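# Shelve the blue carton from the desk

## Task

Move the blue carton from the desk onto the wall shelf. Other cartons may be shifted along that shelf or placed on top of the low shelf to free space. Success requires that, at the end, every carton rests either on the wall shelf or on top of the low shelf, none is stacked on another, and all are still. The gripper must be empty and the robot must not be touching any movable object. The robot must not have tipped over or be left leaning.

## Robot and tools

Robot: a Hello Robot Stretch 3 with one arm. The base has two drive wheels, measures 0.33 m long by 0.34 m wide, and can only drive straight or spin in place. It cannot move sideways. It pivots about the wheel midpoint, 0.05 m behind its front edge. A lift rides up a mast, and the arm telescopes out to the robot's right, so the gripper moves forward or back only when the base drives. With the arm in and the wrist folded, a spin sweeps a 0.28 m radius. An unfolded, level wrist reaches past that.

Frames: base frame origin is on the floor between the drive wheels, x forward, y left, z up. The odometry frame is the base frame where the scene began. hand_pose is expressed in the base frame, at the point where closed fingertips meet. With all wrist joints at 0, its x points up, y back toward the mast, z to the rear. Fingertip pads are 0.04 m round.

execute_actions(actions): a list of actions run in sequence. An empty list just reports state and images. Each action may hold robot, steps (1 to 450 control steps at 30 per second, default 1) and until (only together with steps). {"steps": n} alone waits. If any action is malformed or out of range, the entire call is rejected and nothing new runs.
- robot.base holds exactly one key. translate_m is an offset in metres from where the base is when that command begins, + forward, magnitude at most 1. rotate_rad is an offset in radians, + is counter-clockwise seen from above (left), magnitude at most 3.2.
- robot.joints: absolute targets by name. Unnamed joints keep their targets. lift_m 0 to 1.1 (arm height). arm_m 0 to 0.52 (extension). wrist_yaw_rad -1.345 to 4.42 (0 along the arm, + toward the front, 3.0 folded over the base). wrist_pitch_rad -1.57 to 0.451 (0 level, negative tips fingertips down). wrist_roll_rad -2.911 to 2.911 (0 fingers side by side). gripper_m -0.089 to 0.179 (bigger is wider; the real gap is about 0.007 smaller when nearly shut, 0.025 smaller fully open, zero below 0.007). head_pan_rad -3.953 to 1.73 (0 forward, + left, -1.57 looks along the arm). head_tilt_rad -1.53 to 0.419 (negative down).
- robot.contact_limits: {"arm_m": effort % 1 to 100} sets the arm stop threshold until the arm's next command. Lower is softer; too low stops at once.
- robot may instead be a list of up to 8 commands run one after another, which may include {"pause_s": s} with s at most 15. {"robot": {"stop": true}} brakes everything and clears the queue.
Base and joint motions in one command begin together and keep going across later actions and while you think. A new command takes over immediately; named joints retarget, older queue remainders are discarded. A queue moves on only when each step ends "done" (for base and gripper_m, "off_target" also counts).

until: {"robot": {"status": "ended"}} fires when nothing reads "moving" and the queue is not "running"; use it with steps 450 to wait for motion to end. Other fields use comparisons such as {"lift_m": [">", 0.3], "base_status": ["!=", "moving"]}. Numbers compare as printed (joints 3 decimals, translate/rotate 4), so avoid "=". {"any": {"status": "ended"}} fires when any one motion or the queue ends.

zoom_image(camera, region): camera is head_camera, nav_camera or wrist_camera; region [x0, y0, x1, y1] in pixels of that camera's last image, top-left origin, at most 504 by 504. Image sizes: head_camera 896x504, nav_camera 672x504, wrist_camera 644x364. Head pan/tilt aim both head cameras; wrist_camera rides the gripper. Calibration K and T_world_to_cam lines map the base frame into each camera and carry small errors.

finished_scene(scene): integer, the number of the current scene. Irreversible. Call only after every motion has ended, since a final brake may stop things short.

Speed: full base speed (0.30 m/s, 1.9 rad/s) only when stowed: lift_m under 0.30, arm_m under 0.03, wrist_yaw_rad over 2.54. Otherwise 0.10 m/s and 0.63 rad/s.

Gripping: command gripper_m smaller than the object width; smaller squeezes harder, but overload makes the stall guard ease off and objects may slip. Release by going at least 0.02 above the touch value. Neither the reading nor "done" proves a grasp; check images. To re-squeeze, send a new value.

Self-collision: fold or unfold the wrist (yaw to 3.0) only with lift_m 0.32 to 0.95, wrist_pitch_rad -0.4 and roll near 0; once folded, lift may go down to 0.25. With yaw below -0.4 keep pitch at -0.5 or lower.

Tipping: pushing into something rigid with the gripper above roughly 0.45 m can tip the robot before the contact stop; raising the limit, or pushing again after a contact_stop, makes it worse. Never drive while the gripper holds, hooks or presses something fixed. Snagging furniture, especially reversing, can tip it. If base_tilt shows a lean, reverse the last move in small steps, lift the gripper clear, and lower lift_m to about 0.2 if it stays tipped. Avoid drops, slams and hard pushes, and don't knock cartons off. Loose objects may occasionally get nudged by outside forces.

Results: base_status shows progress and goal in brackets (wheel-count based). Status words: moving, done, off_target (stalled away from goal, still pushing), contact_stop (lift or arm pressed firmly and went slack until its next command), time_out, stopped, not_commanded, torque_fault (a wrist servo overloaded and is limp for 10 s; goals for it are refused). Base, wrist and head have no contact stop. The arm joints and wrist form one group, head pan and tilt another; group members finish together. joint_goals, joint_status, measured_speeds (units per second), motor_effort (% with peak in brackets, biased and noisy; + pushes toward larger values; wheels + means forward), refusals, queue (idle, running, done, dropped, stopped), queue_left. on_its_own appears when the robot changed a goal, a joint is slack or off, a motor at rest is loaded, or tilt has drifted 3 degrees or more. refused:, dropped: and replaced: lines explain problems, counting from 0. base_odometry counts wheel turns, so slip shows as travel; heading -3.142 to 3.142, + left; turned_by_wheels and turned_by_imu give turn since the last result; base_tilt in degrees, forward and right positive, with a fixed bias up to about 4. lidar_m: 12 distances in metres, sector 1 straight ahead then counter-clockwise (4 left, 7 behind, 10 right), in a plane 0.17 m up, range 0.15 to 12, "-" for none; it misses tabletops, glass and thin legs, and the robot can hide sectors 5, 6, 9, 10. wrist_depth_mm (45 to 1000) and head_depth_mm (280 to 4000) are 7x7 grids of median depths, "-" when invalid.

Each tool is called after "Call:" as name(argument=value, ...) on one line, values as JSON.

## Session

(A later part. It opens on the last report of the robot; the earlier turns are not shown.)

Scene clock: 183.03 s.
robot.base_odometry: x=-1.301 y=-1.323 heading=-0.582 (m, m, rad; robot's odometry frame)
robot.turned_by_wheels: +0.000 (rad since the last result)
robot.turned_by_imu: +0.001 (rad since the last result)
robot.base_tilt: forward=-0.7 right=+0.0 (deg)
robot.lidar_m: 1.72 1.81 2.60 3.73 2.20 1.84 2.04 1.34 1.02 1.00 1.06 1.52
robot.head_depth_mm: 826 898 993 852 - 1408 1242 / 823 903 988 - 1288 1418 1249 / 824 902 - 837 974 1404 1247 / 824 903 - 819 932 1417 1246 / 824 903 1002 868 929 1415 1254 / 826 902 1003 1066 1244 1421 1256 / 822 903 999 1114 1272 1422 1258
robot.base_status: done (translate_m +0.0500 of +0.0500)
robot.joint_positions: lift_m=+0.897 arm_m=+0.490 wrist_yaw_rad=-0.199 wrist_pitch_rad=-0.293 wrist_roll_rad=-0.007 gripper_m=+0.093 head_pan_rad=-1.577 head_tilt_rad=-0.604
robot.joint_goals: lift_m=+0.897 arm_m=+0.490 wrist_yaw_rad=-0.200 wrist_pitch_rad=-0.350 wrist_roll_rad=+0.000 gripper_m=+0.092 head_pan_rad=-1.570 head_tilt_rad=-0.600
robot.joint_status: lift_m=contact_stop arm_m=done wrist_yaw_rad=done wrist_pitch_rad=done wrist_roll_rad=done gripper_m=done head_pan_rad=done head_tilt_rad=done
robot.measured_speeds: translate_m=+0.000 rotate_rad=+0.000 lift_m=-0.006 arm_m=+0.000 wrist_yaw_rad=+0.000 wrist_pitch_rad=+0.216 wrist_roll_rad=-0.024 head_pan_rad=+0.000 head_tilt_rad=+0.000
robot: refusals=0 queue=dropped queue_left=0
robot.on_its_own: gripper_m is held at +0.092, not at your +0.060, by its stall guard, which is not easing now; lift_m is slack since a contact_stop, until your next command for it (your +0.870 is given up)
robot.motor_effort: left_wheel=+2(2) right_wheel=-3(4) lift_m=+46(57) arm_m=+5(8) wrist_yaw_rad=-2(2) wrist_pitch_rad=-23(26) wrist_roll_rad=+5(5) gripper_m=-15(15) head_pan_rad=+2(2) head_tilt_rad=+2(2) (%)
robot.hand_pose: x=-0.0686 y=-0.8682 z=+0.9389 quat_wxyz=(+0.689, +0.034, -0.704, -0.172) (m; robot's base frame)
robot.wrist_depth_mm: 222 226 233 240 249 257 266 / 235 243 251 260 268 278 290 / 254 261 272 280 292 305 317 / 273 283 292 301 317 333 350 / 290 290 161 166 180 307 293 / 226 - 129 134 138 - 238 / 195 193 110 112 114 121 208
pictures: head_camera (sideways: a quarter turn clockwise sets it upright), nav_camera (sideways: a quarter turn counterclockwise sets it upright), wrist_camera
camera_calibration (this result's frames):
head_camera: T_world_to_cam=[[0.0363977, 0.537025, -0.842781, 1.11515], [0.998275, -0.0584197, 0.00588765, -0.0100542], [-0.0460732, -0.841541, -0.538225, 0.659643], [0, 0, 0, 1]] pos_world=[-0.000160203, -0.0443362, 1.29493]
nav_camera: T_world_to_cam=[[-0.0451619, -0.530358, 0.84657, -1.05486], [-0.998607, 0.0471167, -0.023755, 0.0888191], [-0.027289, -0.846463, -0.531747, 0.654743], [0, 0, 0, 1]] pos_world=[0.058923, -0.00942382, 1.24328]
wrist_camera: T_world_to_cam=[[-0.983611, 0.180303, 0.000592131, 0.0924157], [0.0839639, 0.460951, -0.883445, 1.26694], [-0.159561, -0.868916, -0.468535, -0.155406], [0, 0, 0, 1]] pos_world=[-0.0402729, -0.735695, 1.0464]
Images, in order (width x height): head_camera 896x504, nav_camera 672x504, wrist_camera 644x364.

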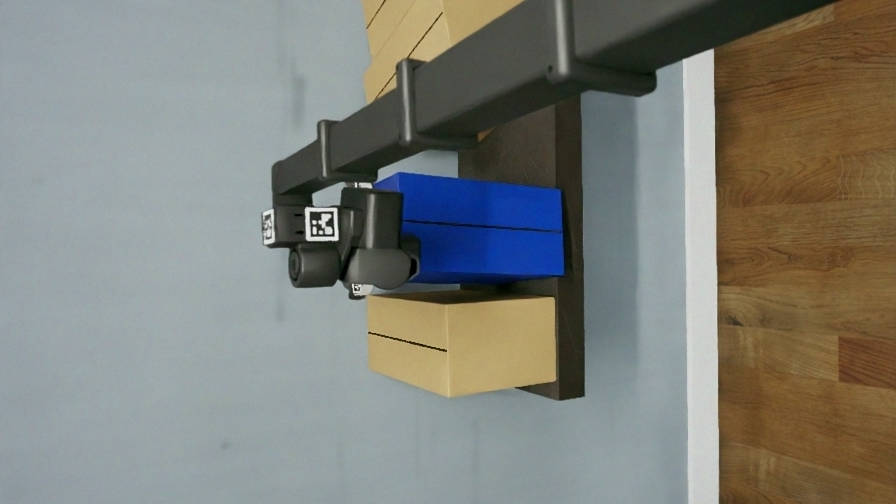

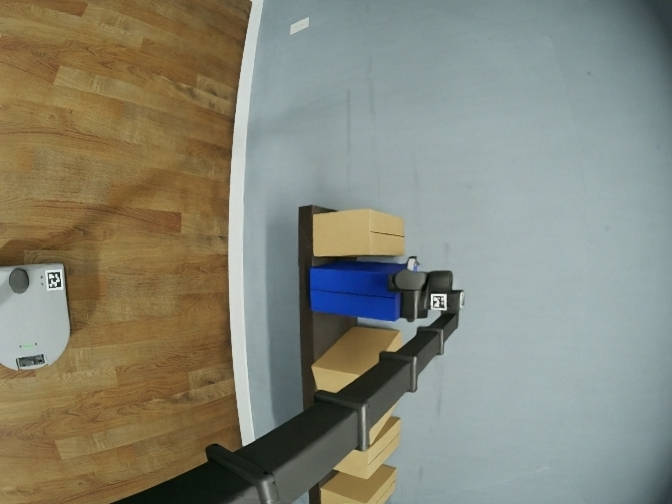

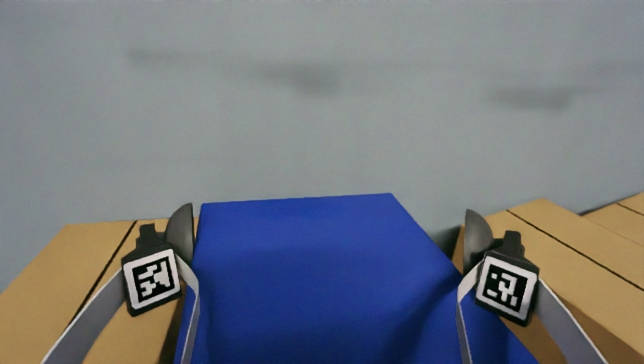

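Call:
execute_actions(actions=[{"robot":[{"joints":{"gripper_m":0.165,"lift_m":0.90}},{"pause_s":0.5},{"joints":{"lift_m":0.97}},{"joints":{"arm_m":0.0}},{"pause_s":1}],"steps":400,"until":{"robot":{"status":"ended"}}}])

Scene clock: 193.13 s.
robot.base_odometry: x=-1.301 y=-1.323 heading=-0.583 (m, m, rad; robot's odometry frame)
robot.turned_by_wheels: +0.000 (rad since the last result)
robot.turned_by_imu: +0.001 (rad since the last result)
robot.base_tilt: forward=-0.7 right=+0.2 (deg)
robot.lidar_m: 1.71 1.82 2.60 3.72 2.20 1.84 2.03 1.34 1.02 1.00 1.06 1.51
robot.head_depth_mm: 823 905 996 844 - - - / 821 902 992 946 - - - / 824 905 988 1063 - - - / 822 903 969 805 920 - 1260 / 818 901 998 872 946 1425 1250 / 821 899 998 1058 1237 1426 1257 / 818 902 999 1119 1276 1426 1254
robot.base_status: done (translate_m +0.0500 of +0.0500)
robot.joint_positions: lift_m=+0.970 arm_m=+0.000 wrist_yaw_rad=-0.199 wrist_pitch_rad=-0.365 wrist_roll_rad=-0.005 gripper_m=+0.165 head_pan_rad=-1.577 head_tilt_rad=-0.604
robot.joint_goals: lift_m=+0.970 arm_m=+0.000 wrist_yaw_rad=-0.200 wrist_pitch_rad=-0.350 wrist_roll_rad=+0.000 gripper_m=+0.165 head_pan_rad=-1.570 head_tilt_rad=-0.600
robot.joint_status: lift_m=done arm_m=done wrist_yaw_rad=done wrist_pitch_rad=done wrist_roll_rad=done gripper_m=done head_pan_rad=done head_tilt_rad=done
robot.measured_speeds: translate_m=+0.000 rotate_rad=+0.000 lift_m=+0.000 arm_m=+0.000 wrist_yaw_rad=+0.000 wrist_pitch_rad=+0.000 wrist_roll_rad=+0.000 head_pan_rad=+0.000 head_tilt_rad=+0.000
robot: refusals=0 queue=done queue_left=0
robot.motor_effort: left_wheel=+1(3) right_wheel=+0(4) lift_m=+54(55) arm_m=-6(9) wrist_yaw_rad=-1(2) wrist_pitch_rad=+4(19) wrist_roll_rad=+3(8) gripper_m=+0(83) head_pan_rad=+2(3) head_tilt_rad=+2(2) (%)
robot.hand_pose: x=-0.0672 y=-0.3715 z=+0.9943 quat_wxyz=(+0.681, +0.059, -0.703, -0.197) (m; robot's base frame)
robot.wrist_depth_mm: 641 649 667 697 718 735 767 / 694 705 717 731 769 805 845 / 749 752 538 692 625 638 669 / 820 825 588 718 640 668 733 / 913 898 641 682 - - - / - - - - - - - / - - - - - - -
pictures: head_camera (sideways: a quarter turn clockwise sets it upright), nav_camera (sideways: a quarter turn counterclockwise sets it upright), wrist_camera
camera_calibration (this result's frames):
head_camera: T_world_to_cam=[[0.0363967, 0.537025, -0.842781, 1.11515], [0.998275, -0.0584179, 0.00588765, -0.0100543], [-0.0460717, -0.841541, -0.538225, 0.659643], [0, 0, 0, 1]] pos_world=[-0.000160123, -0.0443362, 1.29493]
nav_camera: T_world_to_cam=[[-0.045161, -0.530358, 0.84657, -1.05486], [-0.998607, 0.047115, -0.023755, 0.0888191], [-0.0272874, -0.846463, -0.531747, 0.654743], [0, 0, 0, 1]] pos_world=[0.058923, -0.00942373, 1.24328]
wrist_camera: T_world_to_cam=[[-0.983407, 0.181393, -0.00248699, 0.00768255], [0.0983128, 0.521372, -0.847647, 1.07462], [-0.152461, -0.833827, -0.530555, 0.377555], [0, 0, 0, 1]] pos_world=[-0.0405312, -0.246854, 1.11123]
Images, in order (width x height): head_camera 896x504, nav_camera 672x504, wrist_camera 644x364.

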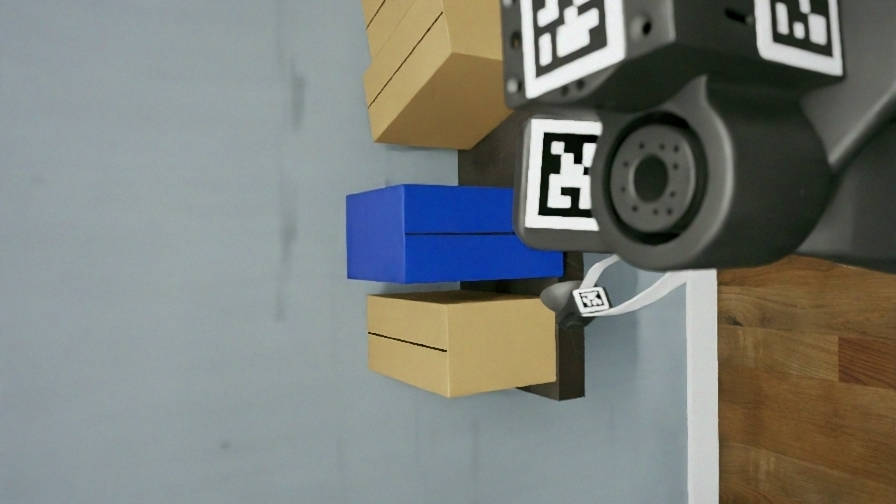

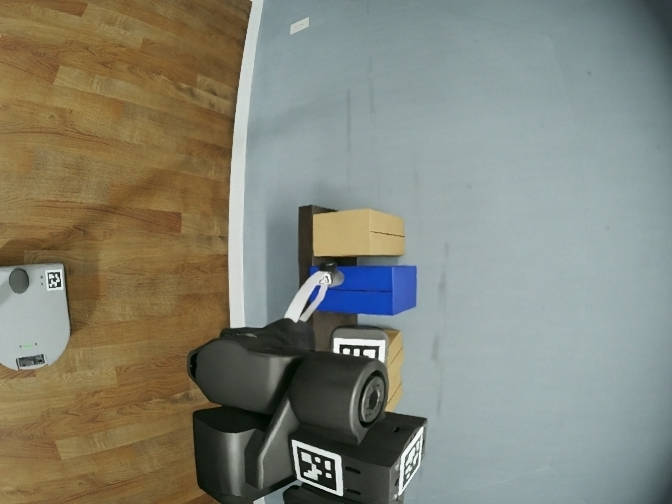

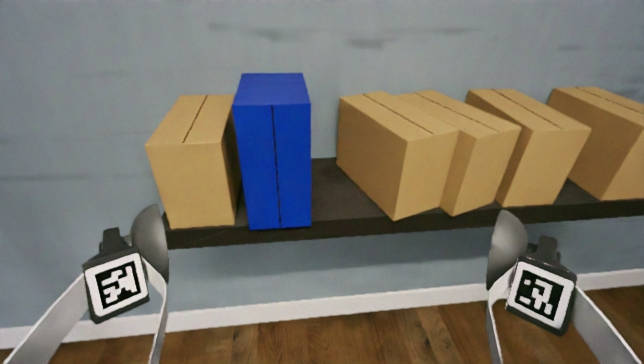

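Blue is resting on the shelf on its side, and all the cartons are still on the shelf.

Call:
finished_scene(scene=2)

The scene is finished: the task was done.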